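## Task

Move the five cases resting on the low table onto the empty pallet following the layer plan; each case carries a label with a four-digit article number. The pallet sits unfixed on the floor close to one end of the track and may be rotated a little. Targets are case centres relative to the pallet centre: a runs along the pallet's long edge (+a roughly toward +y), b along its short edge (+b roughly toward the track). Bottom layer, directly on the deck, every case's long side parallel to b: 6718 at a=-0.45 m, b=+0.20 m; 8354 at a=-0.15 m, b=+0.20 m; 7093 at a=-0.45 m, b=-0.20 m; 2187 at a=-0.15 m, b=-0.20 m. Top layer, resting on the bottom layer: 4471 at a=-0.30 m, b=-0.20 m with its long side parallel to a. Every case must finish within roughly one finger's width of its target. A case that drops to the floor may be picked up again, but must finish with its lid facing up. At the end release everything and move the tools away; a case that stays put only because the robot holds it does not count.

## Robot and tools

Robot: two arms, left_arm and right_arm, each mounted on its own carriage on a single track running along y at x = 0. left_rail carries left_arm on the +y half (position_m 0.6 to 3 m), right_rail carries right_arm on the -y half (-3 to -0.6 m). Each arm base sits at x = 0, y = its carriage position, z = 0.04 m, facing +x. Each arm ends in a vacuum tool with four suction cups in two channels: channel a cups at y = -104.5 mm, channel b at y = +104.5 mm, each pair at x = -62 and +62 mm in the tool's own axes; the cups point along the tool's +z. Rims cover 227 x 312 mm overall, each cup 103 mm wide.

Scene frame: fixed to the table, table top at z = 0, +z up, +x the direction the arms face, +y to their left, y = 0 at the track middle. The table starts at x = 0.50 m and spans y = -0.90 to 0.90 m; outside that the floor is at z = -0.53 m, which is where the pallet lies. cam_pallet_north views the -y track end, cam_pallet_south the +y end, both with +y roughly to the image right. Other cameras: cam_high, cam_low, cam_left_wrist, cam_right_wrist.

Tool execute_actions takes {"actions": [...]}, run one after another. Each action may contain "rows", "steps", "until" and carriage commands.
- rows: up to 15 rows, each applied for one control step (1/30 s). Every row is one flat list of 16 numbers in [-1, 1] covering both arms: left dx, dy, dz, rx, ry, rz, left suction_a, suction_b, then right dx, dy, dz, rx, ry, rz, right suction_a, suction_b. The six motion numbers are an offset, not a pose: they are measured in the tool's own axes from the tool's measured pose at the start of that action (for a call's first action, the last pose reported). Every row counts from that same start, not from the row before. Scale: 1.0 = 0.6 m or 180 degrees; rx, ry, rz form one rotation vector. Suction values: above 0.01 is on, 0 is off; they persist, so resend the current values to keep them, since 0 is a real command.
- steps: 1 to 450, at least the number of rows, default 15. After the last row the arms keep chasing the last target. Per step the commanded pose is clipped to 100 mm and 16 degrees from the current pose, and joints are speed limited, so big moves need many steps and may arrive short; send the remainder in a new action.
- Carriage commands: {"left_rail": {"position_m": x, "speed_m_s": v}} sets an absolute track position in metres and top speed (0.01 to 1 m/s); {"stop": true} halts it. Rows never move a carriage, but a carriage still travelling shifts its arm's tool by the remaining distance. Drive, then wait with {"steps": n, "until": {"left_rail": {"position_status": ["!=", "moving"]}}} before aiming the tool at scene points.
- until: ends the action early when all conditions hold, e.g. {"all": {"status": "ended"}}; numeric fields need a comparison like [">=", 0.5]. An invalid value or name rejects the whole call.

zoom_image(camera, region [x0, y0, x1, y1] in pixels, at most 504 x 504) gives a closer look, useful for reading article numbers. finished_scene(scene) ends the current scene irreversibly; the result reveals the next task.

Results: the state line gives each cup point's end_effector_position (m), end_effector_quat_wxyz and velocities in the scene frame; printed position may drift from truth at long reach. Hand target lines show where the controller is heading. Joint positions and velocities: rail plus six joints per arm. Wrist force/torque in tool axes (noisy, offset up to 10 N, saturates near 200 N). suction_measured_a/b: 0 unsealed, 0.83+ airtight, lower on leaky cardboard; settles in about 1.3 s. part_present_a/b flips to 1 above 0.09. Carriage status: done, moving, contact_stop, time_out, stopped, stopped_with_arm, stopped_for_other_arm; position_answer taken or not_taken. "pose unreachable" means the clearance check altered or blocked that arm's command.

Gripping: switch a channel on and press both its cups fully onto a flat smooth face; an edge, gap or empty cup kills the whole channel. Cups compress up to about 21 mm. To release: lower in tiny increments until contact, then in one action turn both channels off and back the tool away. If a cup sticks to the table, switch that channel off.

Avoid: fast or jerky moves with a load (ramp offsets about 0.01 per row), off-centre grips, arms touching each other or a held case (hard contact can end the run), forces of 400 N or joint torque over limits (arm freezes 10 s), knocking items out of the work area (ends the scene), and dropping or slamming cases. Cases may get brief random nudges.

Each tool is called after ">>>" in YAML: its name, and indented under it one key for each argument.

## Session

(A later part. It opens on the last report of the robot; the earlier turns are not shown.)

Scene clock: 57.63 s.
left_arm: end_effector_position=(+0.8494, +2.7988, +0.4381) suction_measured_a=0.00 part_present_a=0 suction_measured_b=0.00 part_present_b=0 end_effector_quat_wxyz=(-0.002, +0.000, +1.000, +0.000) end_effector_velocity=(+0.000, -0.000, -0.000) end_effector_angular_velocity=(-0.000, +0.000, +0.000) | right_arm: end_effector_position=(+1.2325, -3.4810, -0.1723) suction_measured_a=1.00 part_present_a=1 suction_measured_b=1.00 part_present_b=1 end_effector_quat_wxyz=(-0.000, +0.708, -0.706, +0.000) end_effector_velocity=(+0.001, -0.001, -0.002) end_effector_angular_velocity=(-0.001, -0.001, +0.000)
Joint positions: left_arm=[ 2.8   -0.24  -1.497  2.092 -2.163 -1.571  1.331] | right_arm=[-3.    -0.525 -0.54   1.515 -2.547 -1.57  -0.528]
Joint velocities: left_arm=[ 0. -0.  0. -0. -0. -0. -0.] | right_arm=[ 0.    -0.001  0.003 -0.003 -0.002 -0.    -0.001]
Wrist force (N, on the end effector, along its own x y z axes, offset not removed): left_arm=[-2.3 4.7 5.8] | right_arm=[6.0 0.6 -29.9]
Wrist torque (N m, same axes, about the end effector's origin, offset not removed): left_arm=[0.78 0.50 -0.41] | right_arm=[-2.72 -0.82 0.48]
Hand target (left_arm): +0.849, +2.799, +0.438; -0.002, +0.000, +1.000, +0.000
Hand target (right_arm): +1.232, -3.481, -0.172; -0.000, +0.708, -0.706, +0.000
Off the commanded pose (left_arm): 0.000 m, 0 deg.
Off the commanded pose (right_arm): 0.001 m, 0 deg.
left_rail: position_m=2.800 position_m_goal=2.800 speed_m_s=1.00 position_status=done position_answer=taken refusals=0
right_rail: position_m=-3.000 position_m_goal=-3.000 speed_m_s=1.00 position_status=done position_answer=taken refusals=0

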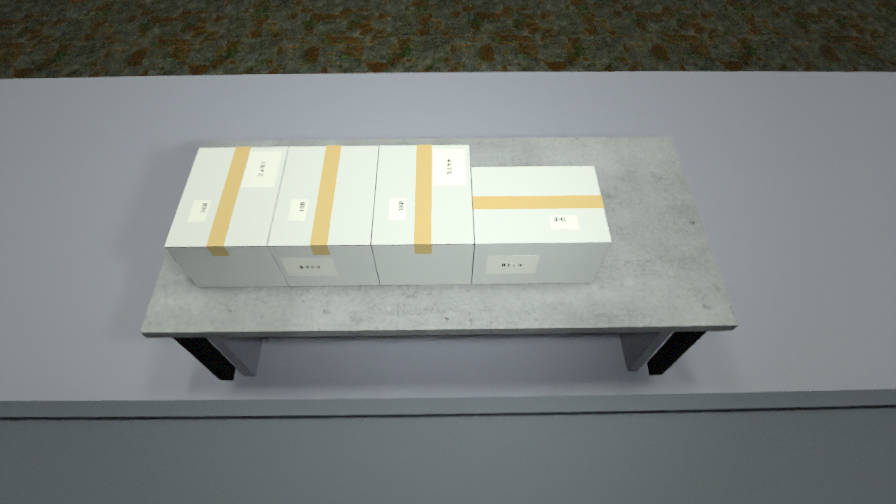

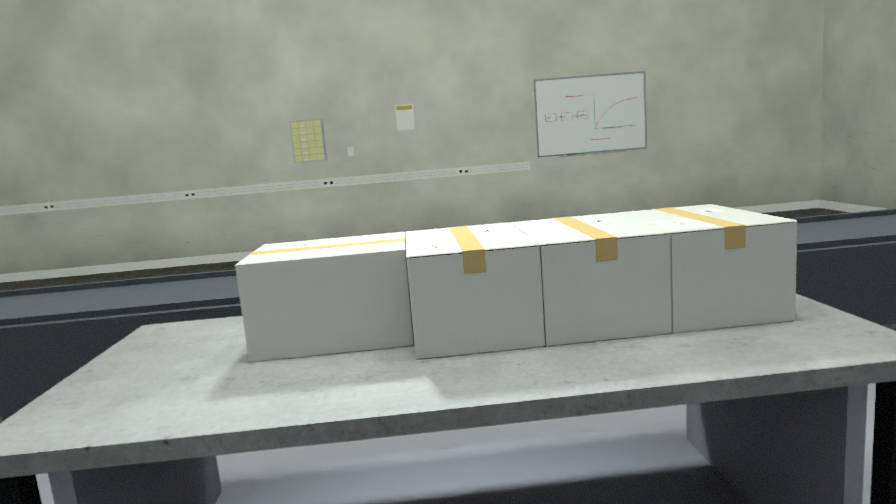

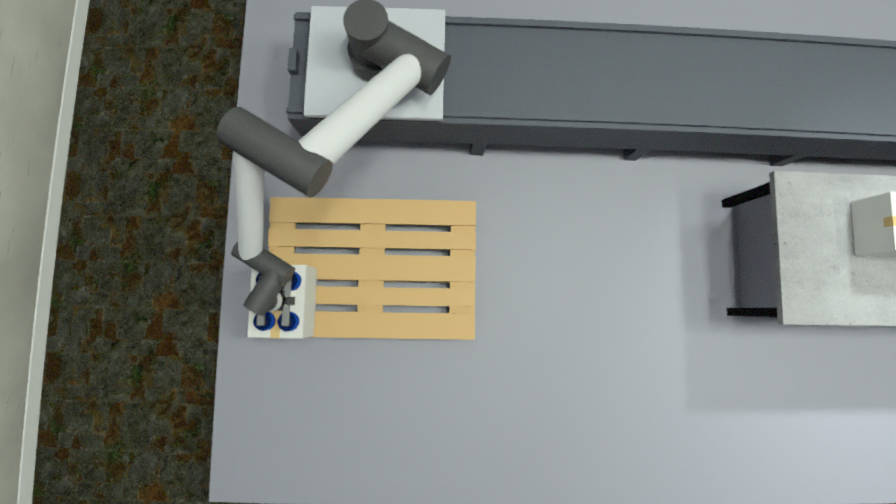

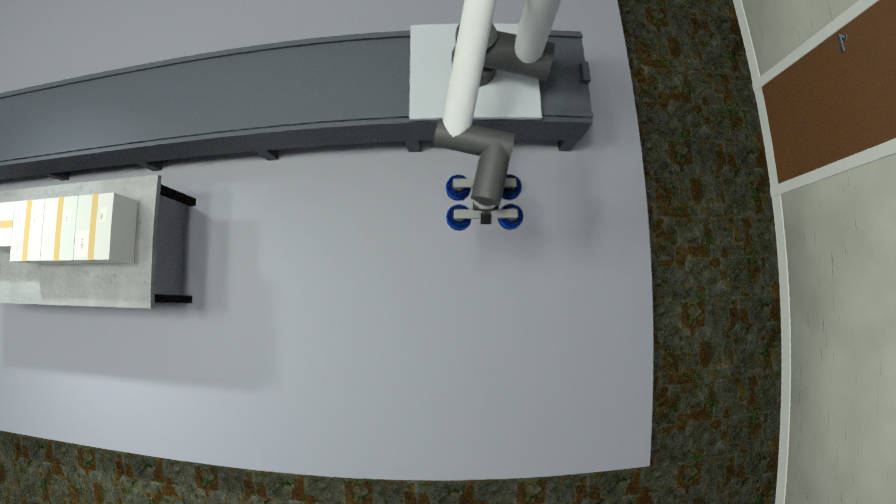

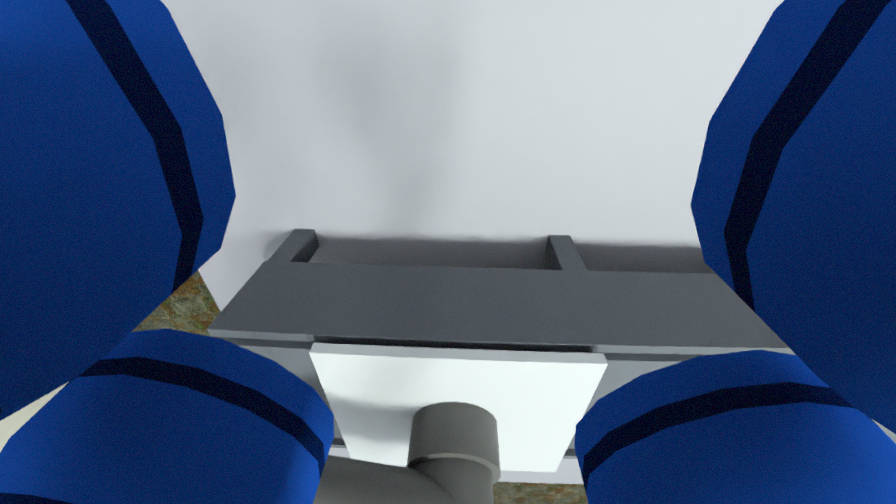

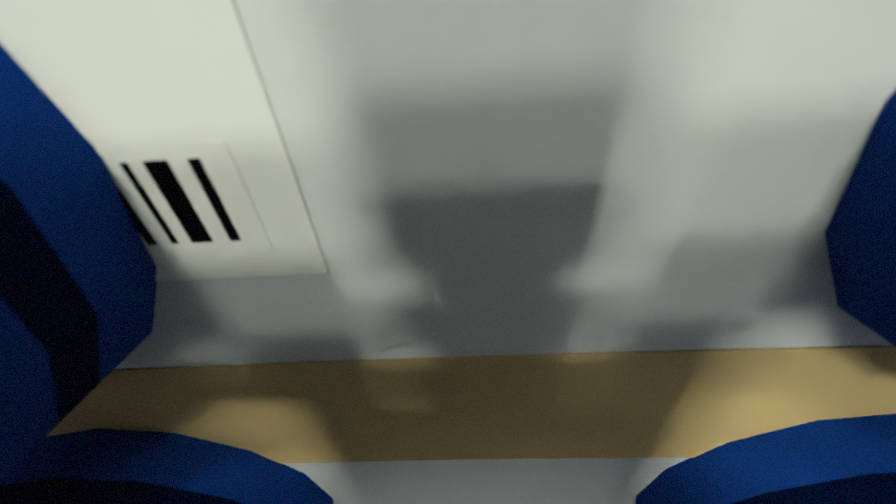

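>>> execute_actions:
  actions:
    - {"rows":[[0,0,0,0,0,0,0,0,0,0,0.0062,0,0,0,1,1]],"steps":7}

>>> execute_actions:
  actions:
    - {"rows":[[0,0,0,0,0,0,0,0,0,0,-0.003,0,0,0,0,0],[0,0,0,0,0,0,0,0,0,0,-0.007,0,0,0,0,0],[0,0,0,0,0,0,0,0,0,0,-0.012,0,0,0,0,0],[0,0,0,0,0,0,0,0,0,0,-0.018,0,0,0,0,0],[0,0,0,0,0,0,0,0,0,0,-0.025,0,0,0,0,0],[0,0,0,0,0,0,0,0,0,0,-0.035,0,0,0,0,0],[0,0,0,0,0,0,0,0,0,0,-0.045,0,0,0,0,0],[0,0,0,0,0,0,0,0,0,0,-0.06,0,0,0,0,0],[0,0,0,0,0,0,0,0,0,0,-0.08,0,0,0,0,0],[0,0,0,0,0,0,0,0,0,0,-0.12,0,0,0,0,0]],"steps":13}
    - {"rows":[[0,0,0,0,0,0,0,0,-0.4,0.22,-0.22,0,0,0,0,0]],"steps":17}
    - {"right_rail":{"position_m":-0.6},"rows":[[0,0,0,0,0,0,0,0,-1,0.55,-0.56,0,0,0.501,0,0]],"steps":48}

Scene clock: 64.53 s.
left_arm: end_effector_position=(+0.8494, +2.7988, +0.4381) suction_measured_a=0.00 part_present_a=0 suction_measured_b=0.00 part_present_b=0 end_effector_quat_wxyz=(-0.002, +0.000, +1.000, +0.000) end_effector_velocity=(-0.000, +0.000, +0.000) end_effector_angular_velocity=(-0.000, -0.000, -0.000) | right_arm: end_effector_position=(+1.2324, -3.4808, -0.1751) suction_measured_a=1.00 part_present_a=1 suction_measured_b=1.00 part_present_b=1 end_effector_quat_wxyz=(-0.000, +0.708, -0.706, +0.000) end_effector_velocity=(+0.001, -0.000, -0.008) end_effector_angular_velocity=(-0.000, -0.001, +0.000)
Joint positions: left_arm=[ 2.8   -0.24  -1.497  2.092 -2.163 -1.571  1.331] | right_arm=[-3.    -0.525 -0.537  1.515 -2.549 -1.57  -0.528]
Joint velocities: left_arm=[ 0.  0. -0.  0. -0.  0.  0.] | right_arm=[ 0.     0.     0.008 -0.003 -0.006  0.    -0.   ]
Wrist force (N, on the end effector, along its own x y z axes, offset not removed): left_arm=[-1.1 0.9 0.1] | right_arm=[1.8 -1.2 -24.2]
Wrist torque (N m, same axes, about the end effector's origin, offset not removed): left_arm=[0.31 0.19 -0.19] | right_arm=[-2.90 -0.36 0.23]
Hand target (left_arm): +0.849, +2.799, +0.438; -0.002, +0.000, +1.000, +0.000
Hand target (right_arm): +1.232, -3.481, -0.176; -0.000, +0.708, -0.706, +0.000
Off the commanded pose (left_arm): 0.000 m, 0 deg.
Off the commanded pose (right_arm): 0.001 m, 0 deg.
left_rail: position_m=2.800 position_m_goal=2.800 speed_m_s=1.00 position_status=done position_answer=taken refusals=0
right_rail: position_m=-3.000 position_m_goal=-3.000 speed_m_s=1.00 position_status=done position_answer=taken refusals=0

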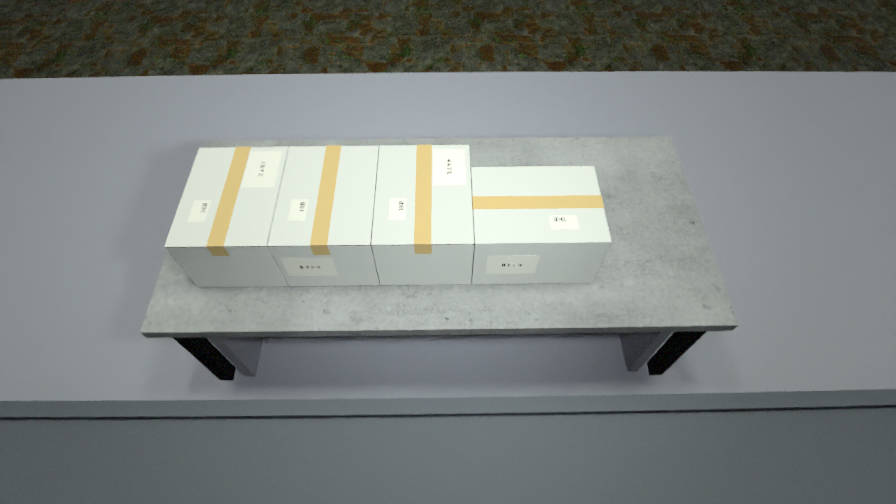

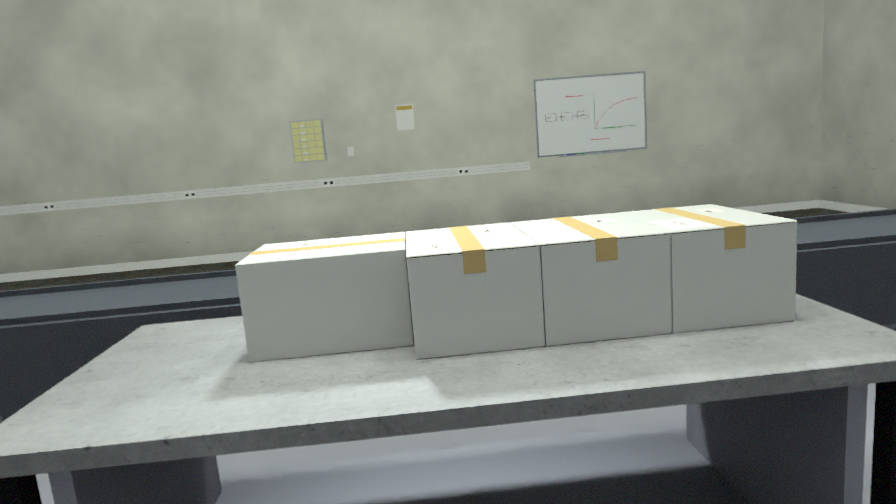

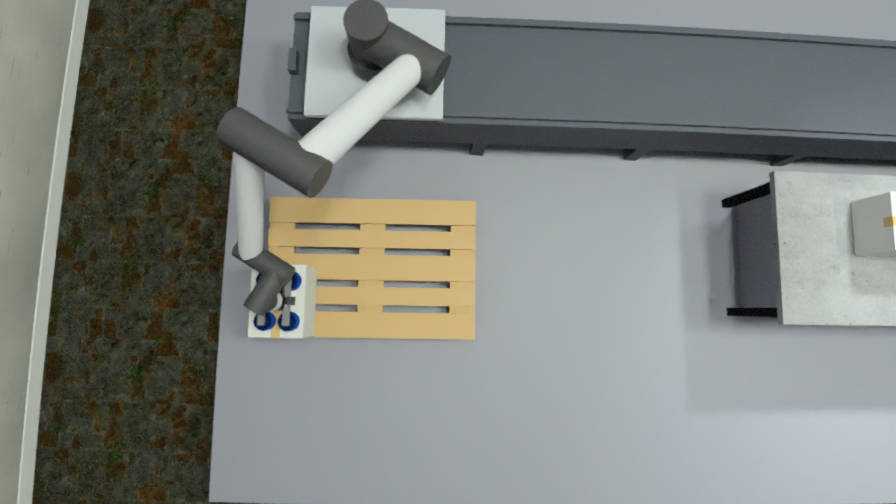

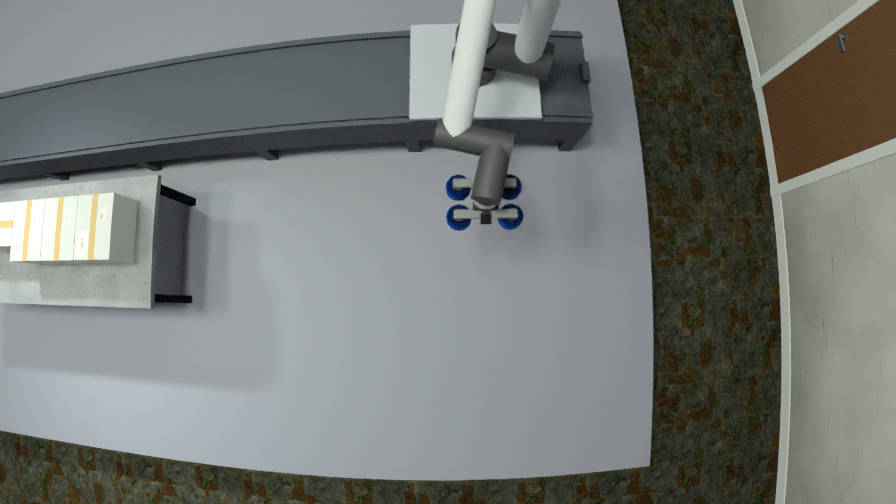

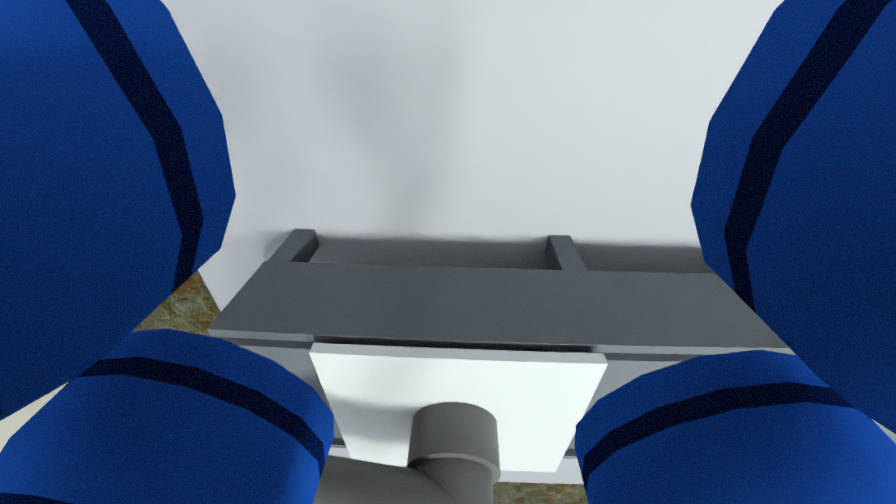

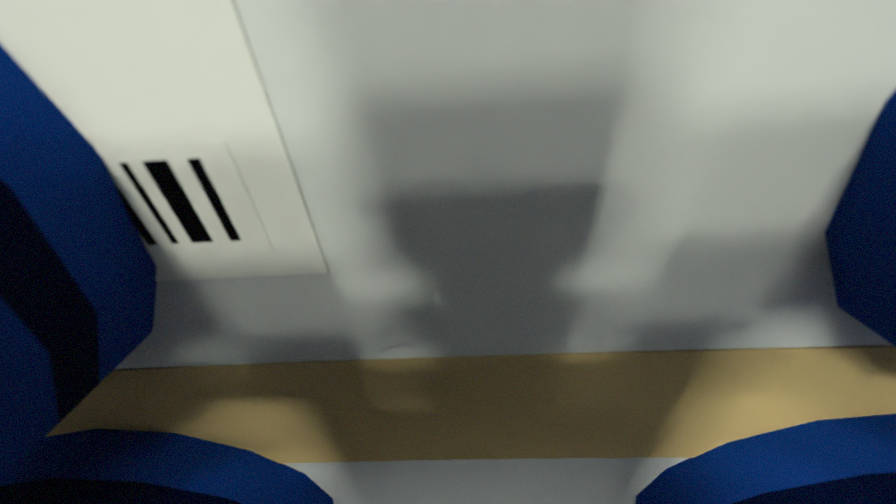

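Scene clock: 67.13 s.
left_arm: end_effector_position=(+0.8494, +2.7988, +0.4381) suction_measured_a=0.00 part_present_a=0 suction_measured_b=0.00 part_present_b=0 end_effector_quat_wxyz=(-0.002, +0.000, +1.000, +0.000) end_effector_velocity=(-0.000, +0.000, +0.000) end_effector_angular_velocity=(-0.000, -0.000, +0.000) | right_arm: end_effector_position=(+0.7945, -1.3623, +0.3169) suction_measured_a=0.00 part_present_a=0 suction_measured_b=0.00 part_present_b=0 end_effector_quat_wxyz=(+0.002, -0.007, +1.000, +0.002) end_effector_velocity=(-0.034, +1.070, +0.046) end_effector_angular_velocity=(-0.027, +0.028, -0.099)
Joint positions: left_arm=[ 2.8   -0.24  -1.497  2.092 -2.163 -1.571  1.331] | right_arm=[-1.679  0.141 -1.385  2.178 -2.367 -1.568  1.699]
Joint velocities: left_arm=[ 0.  0. -0.  0. -0. -0. -0.] | right_arm=[ 1.     0.098 -0.047 -0.038  0.117 -0.023  0.196]
Wrist force (N, on the end effector, along its own x y z axes, offset not removed): left_arm=[-5.5 -1.9 4.9] | right_arm=[2.8 3.3 -0.1]
Wrist torque (N m, same axes, about the end effector's origin, offset not removed): left_arm=[0.09 0.94 -0.13] | right_arm=[0.63 -0.13 0.27]
Hand target (left_arm): +0.849, +2.799, +0.438; -0.002, +0.000, +1.000, +0.000
Hand target (right_arm): +0.791, -1.308, +0.322; +0.000, -0.001, +1.000, +0.000
Off the commanded pose (left_arm): 0.000 m, 0 deg.
Off the commanded pose (right_arm): 0.010 m, 1 deg.
left_rail: position_m=2.800 position_m_goal=2.800 speed_m_s=1.00 position_status=done position_answer=taken refusals=0
right_rail: position_m=-1.679 position_m_goal=-0.600 speed_m_s=1.00 position_status=moving position_answer=taken refusals=0

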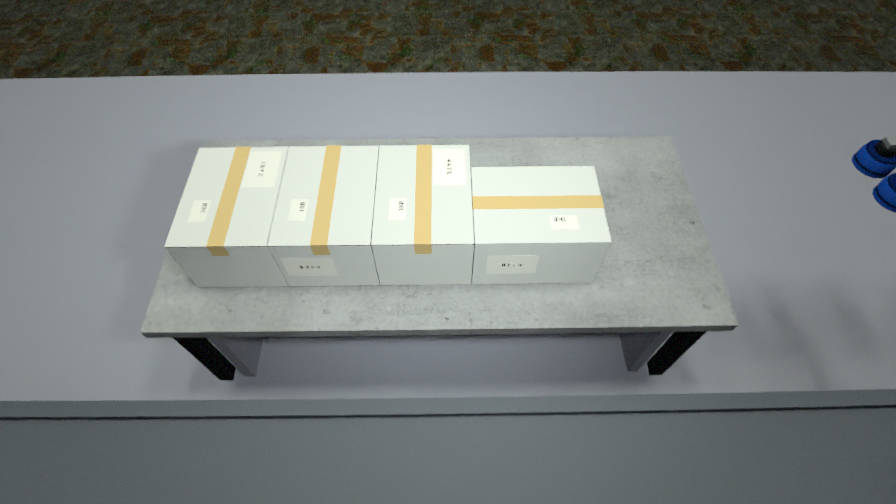

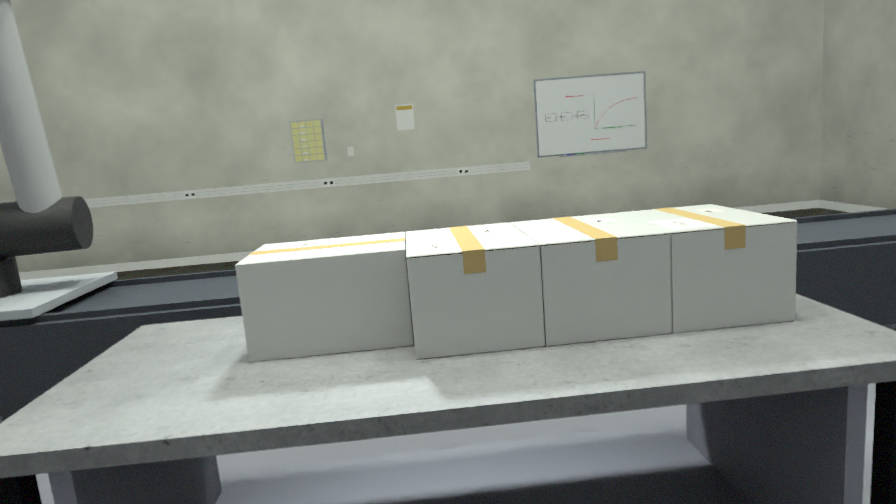

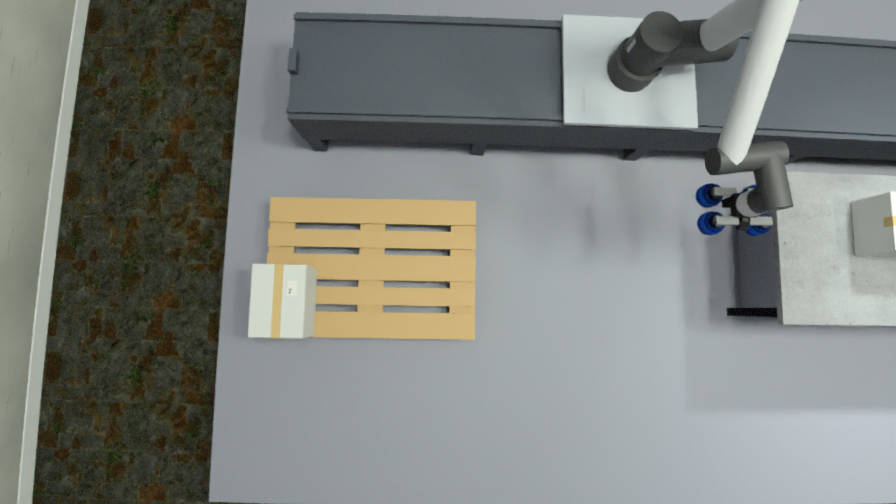

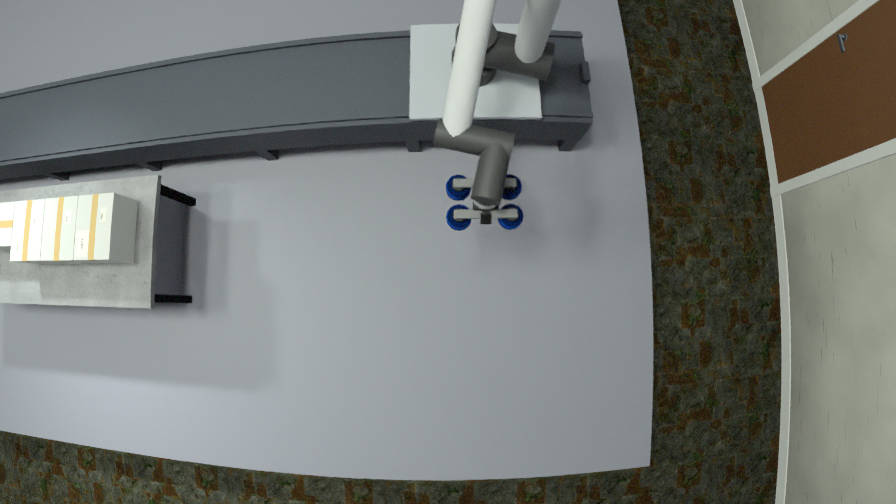

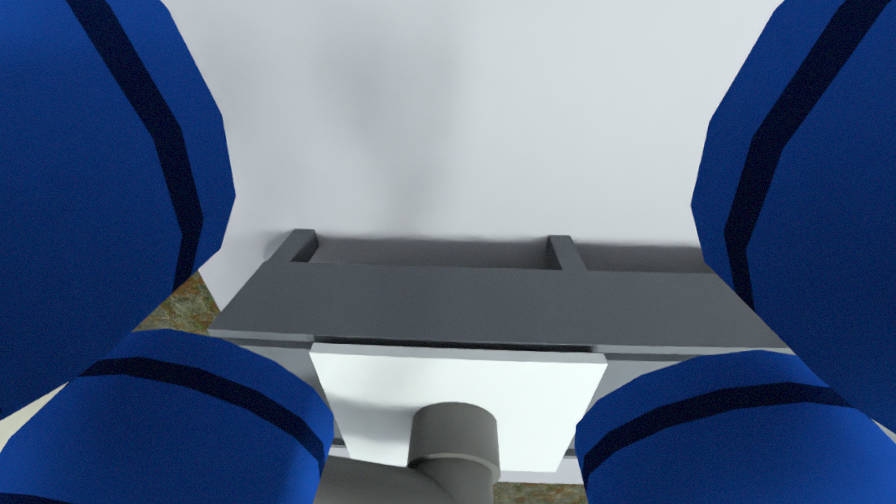

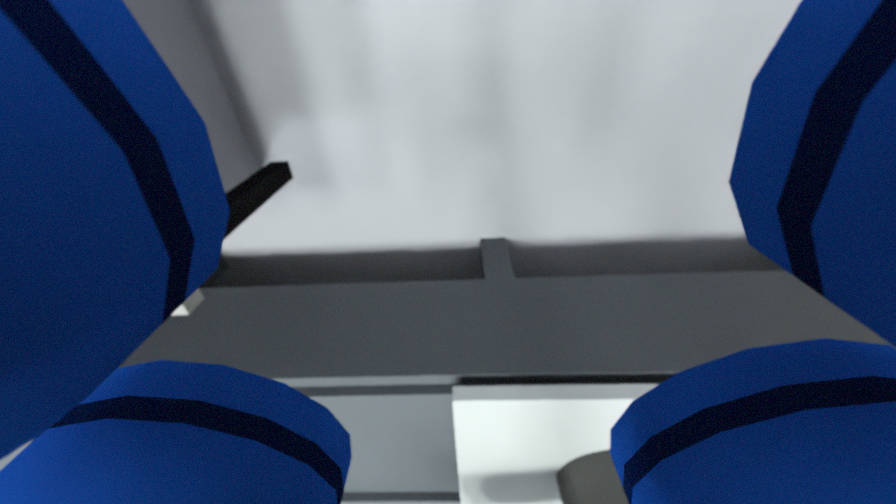

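>>> execute_actions:
  actions:
    - {"steps":30,"until":{"all":{"status":"ended"}}}
    - {"rows":[[0,0,0,0,0,0,0,0,-0.005,-0.008,0.167,0,0,0.0006,1,1]],"steps":24}
    - {"rows":[[0,0,0,0,0,0,0,0,0,-0.01,-0.01,0,0,0,1,1],[0,0,0,0,0,0,0,0,0,-0.02,-0.04,0,0,0,1,1]],"steps":5}
    - {"right_rail":{"position_m":-3.0},"steps":1}

>>> zoom_image:
  camera: "cam_pallet_north"
  region: [240,190,400,350]

Scene clock: 72.47 s.
left_arm: end_effector_position=(+0.8494, +2.7988, +0.4381) suction_measured_a=0.00 part_present_a=0 suction_measured_b=0.00 part_present_b=0 end_effector_quat_wxyz=(-0.002, +0.000, +1.000, +0.000) end_effector_velocity=(+0.000, -0.000, -0.000) end_effector_angular_velocity=(+0.000, -0.000, +0.000) | right_arm: end_effector_position=(+0.7937, -0.2878, +0.2375) suction_measured_a=1.00 part_present_a=1 suction_measured_b=1.00 part_present_b=1 end_effector_quat_wxyz=(+0.000, +0.000, +1.000, +0.000) end_effector_velocity=(-0.001, -0.045, +0.075) end_effector_angular_velocity=(-0.000, +0.001, +0.000)
Joint positions: left_arm=[ 2.8   -0.24  -1.497  2.092 -2.163 -1.571  1.331] | right_arm=[-0.6    0.137 -1.301  2.224 -2.495 -1.57   1.708]
Joint velocities: left_arm=[ 0. -0.  0.  0. -0.  0. -0.] | right_arm=[-0.011 -0.04  -0.1   -0.019  0.12   0.    -0.04 ]
Wrist force (N, on the end effector, along its own x y z axes, offset not removed): left_arm=[-2.1 4.1 6.2] | right_arm=[3.6 -7.7 -35.5]
Wrist torque (N m, same axes, about the end effector's origin, offset not removed): left_arm=[0.66 0.47 0.01] | right_arm=[1.31 0.58 0.35]
Hand target (left_arm): +0.849, +2.799, +0.438; -0.002, +0.000, +1.000, +0.000
Hand target (right_arm): +0.794, -0.294, +0.246; +0.000, +0.000, +1.000, +0.000
Off the commanded pose (left_arm): 0.000 m, 0 deg.
Off the commanded pose (right_arm): 0.010 m, 0 deg.
left_rail: position_m=2.800 position_m_goal=2.800 speed_m_s=1.00 position_status=done position_answer=taken refusals=0
right_rail: position_m=-0.600 position_m_goal=-3.000 speed_m_s=1.00 position_status=moving position_answer=taken refusals=0

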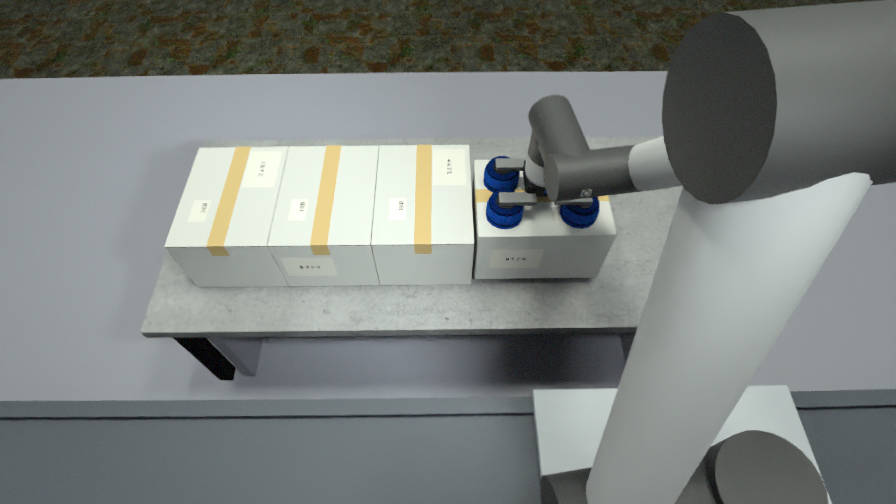

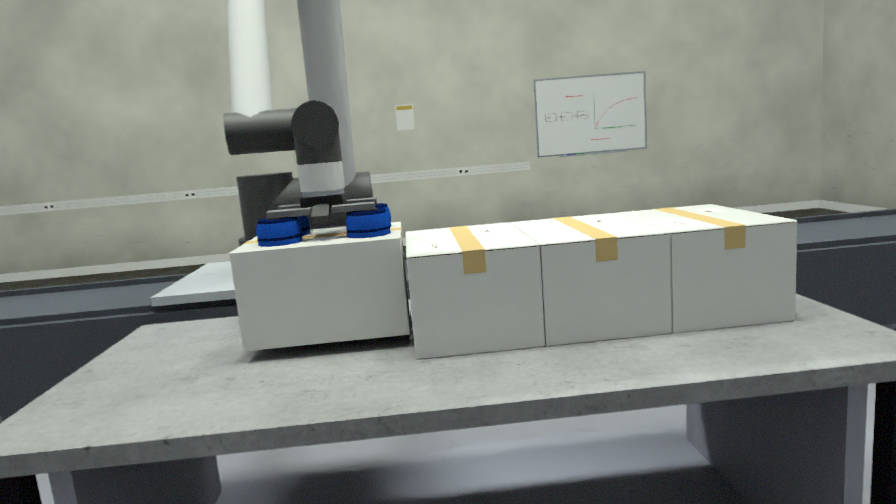

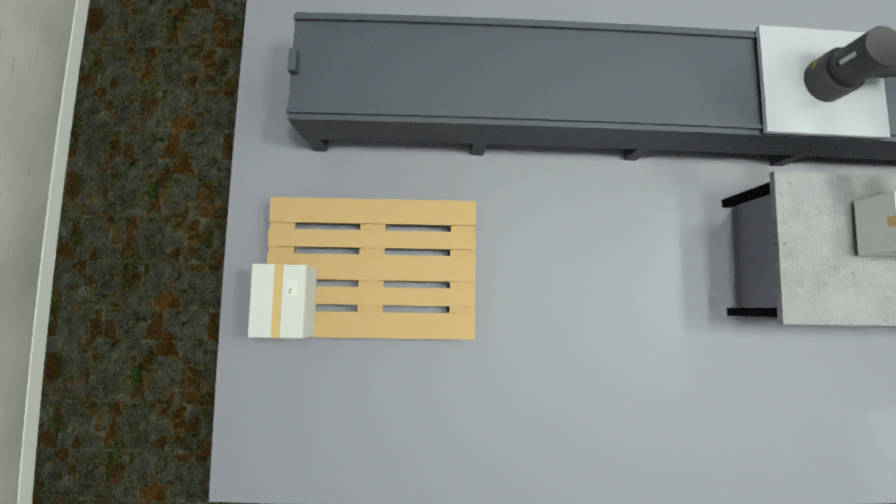

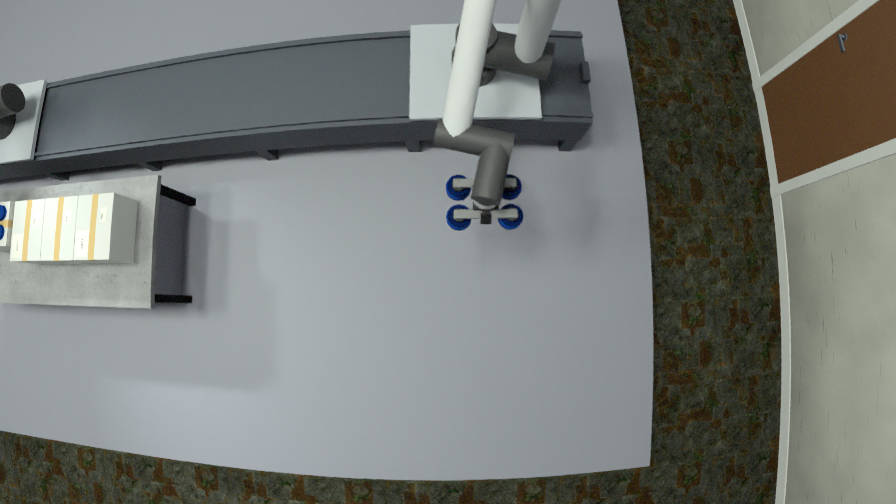

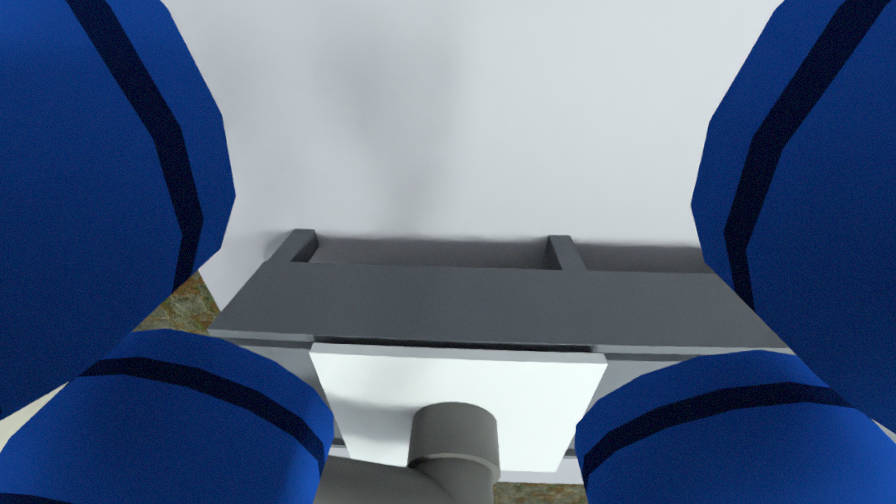

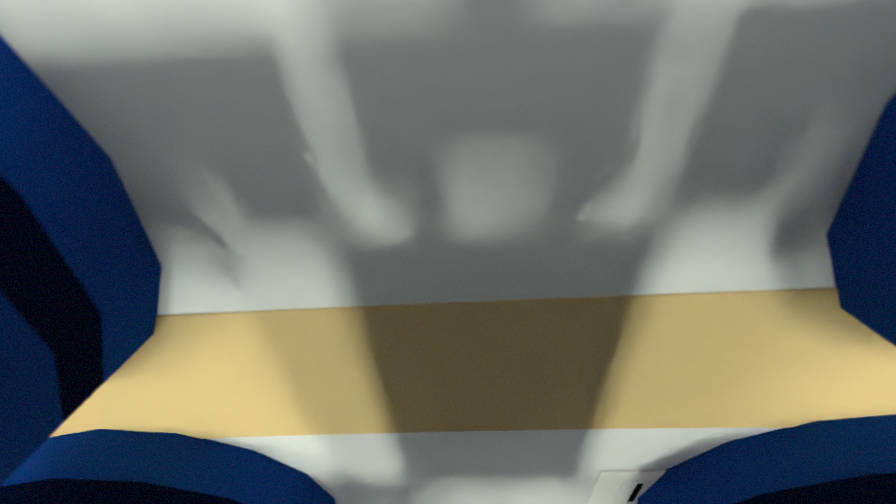

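Region (240, 190, 400, 350) of cam_pallet_north's 896x504 image, scaled by 3.150, with more detail than that image has.

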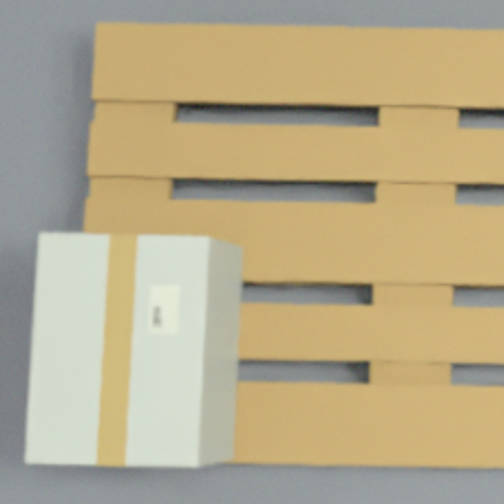

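>>> execute_actions:
  actions:
    - {"rows":[[0,0,0,0,0,0,0,0,0,-0.05,0.01,0,0,-0.03,1,1],[0,0,0,0,0,0,0,0,0,-0.1,0.04,0,0,-0.07,1,1],[0,0,0,0,0,0,0,0,0.01,-1,0.47,0,0,-0.501,1,1]],"steps":50}
    - {"rows":[[0,0,0,0,0,0,0,0,0.335,-0.045,0.2,0,0,0,1,1]],"steps":22}

>>> zoom_image:
  camera: "cam_pallet_north"
  region: [240,180,380,320]

Scene clock: 80.50 s.
left_arm: end_effector_position=(+0.8494, +2.7988, +0.4381) suction_measured_a=0.00 part_present_a=0 suction_measured_b=0.00 part_present_b=0 end_effector_quat_wxyz=(-0.002, +0.000, +1.000, +0.000) end_effector_velocity=(-0.000, +0.000, +0.000) end_effector_angular_velocity=(+0.000, -0.000, +0.000) | right_arm: end_effector_position=(+0.8104, -3.4848, -0.1626) suction_measured_a=1.00 part_present_a=1 suction_measured_b=1.00 part_present_b=1 end_effector_quat_wxyz=(+0.001, +0.705, -0.710, -0.000) end_effector_velocity=(+0.008, -0.022, -0.016) end_effector_angular_velocity=(+0.001, -0.000, +0.002)
Joint positions: left_arm=[ 2.8   -0.24  -1.497  2.092 -2.163 -1.571  1.331] | right_arm=[-3.    -0.753 -0.721  2.132 -2.982 -1.573 -0.746]
Joint velocities: left_arm=[ 0. -0. -0. -0.  0.  0. -0.] | right_arm=[ 0.    -0.012  0.026 -0.032  0.006  0.001 -0.013]
Wrist force (N, on the end effector, along its own x y z axes, offset not removed): left_arm=[-5.4 1.7 8.2] | right_arm=[6.3 -6.7 -22.6]
Wrist torque (N m, same axes, about the end effector's origin, offset not removed): left_arm=[0.49 0.95 -0.40] | right_arm=[0.98 0.29 0.24]
Hand target (left_arm): +0.849, +2.799, +0.438; -0.002, +0.000, +1.000, +0.000
Hand target (right_arm): +0.811, -3.487, -0.164; +0.001, +0.705, -0.709, -0.000
Off the commanded pose (left_arm): 0.000 m, 0 deg.
Off the commanded pose (right_arm): 0.003 m, 0 deg.
left_rail: position_m=2.800 position_m_goal=2.800 speed_m_s=1.00 position_status=done position_answer=taken refusals=0
right_rail: position_m=-3.000 position_m_goal=-3.000 speed_m_s=1.00 position_status=done position_answer=taken refusals=0

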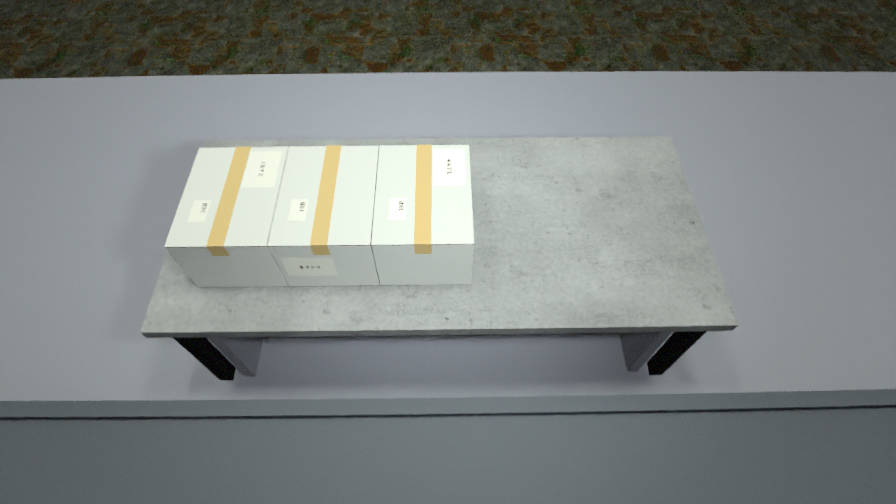

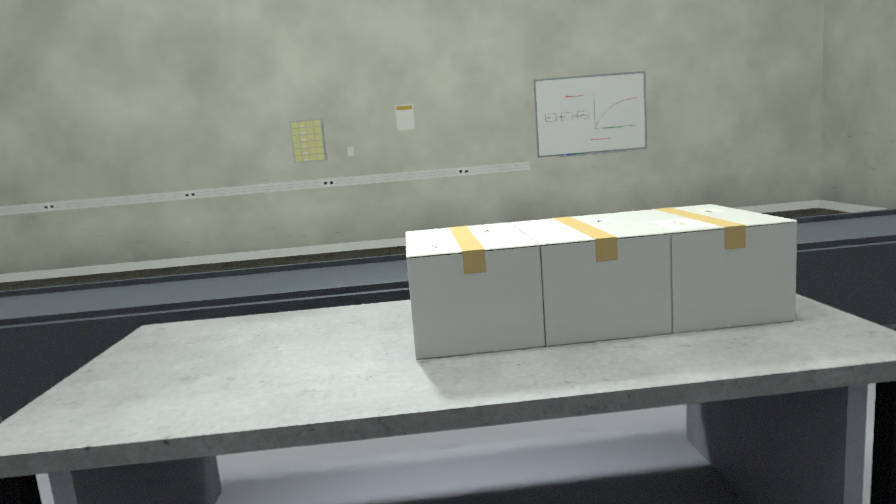

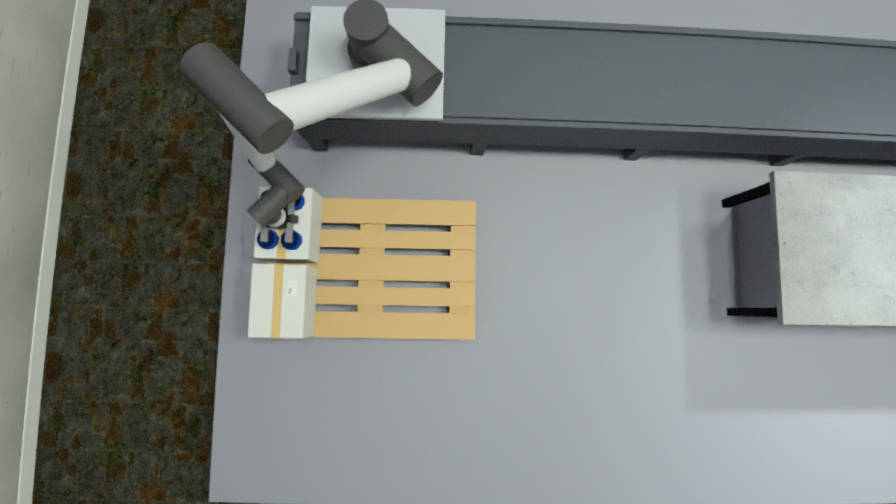

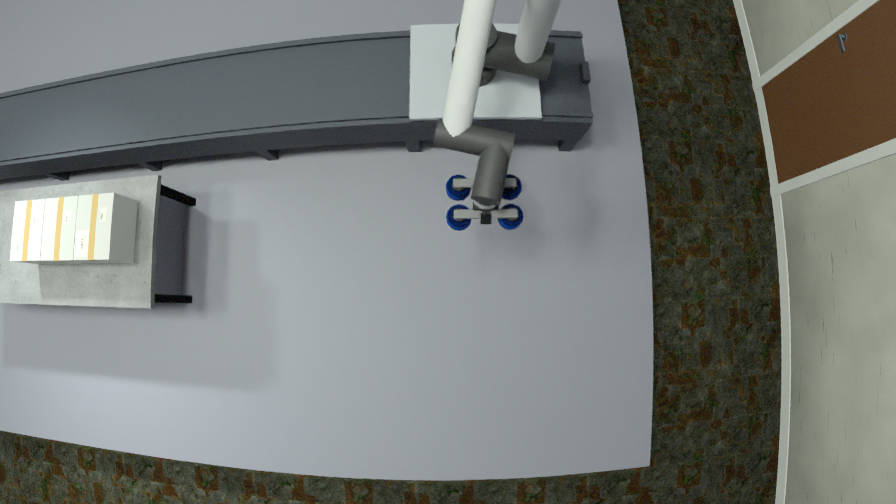

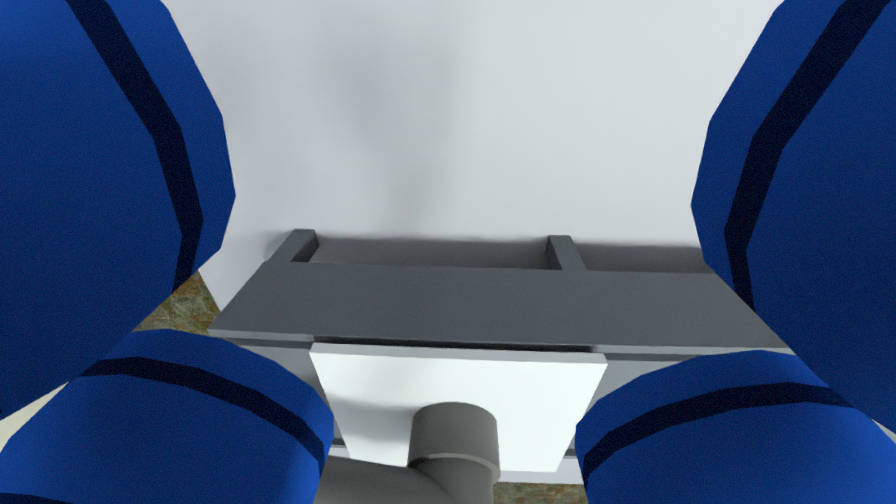

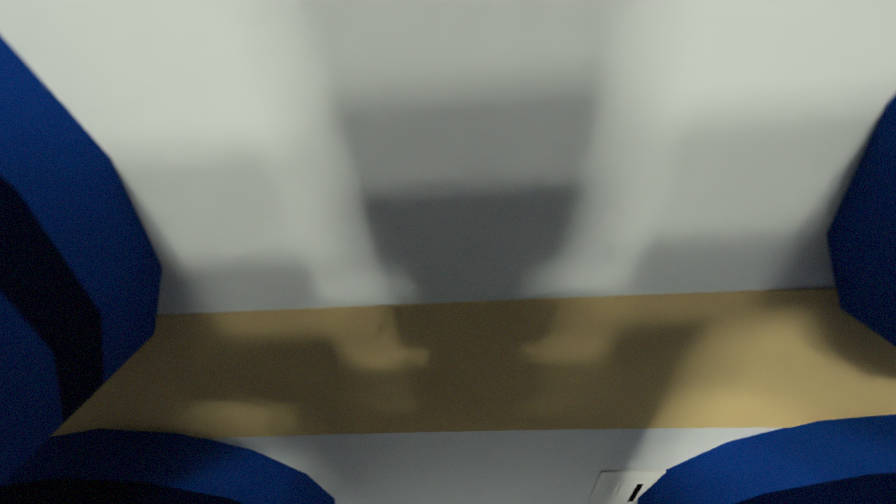

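Region (240, 180, 380, 320) of cam_pallet_north's 896x504 image, scaled by 3.600, with more detail than that image has.

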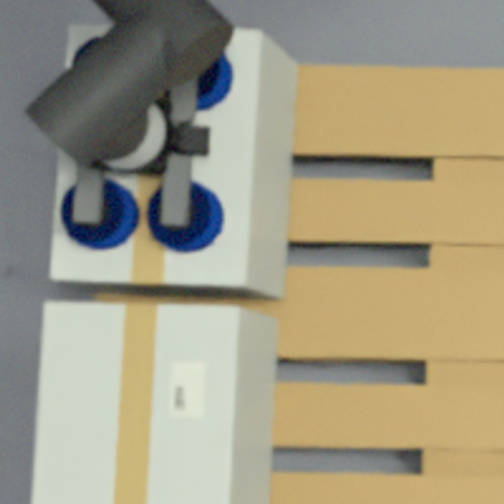

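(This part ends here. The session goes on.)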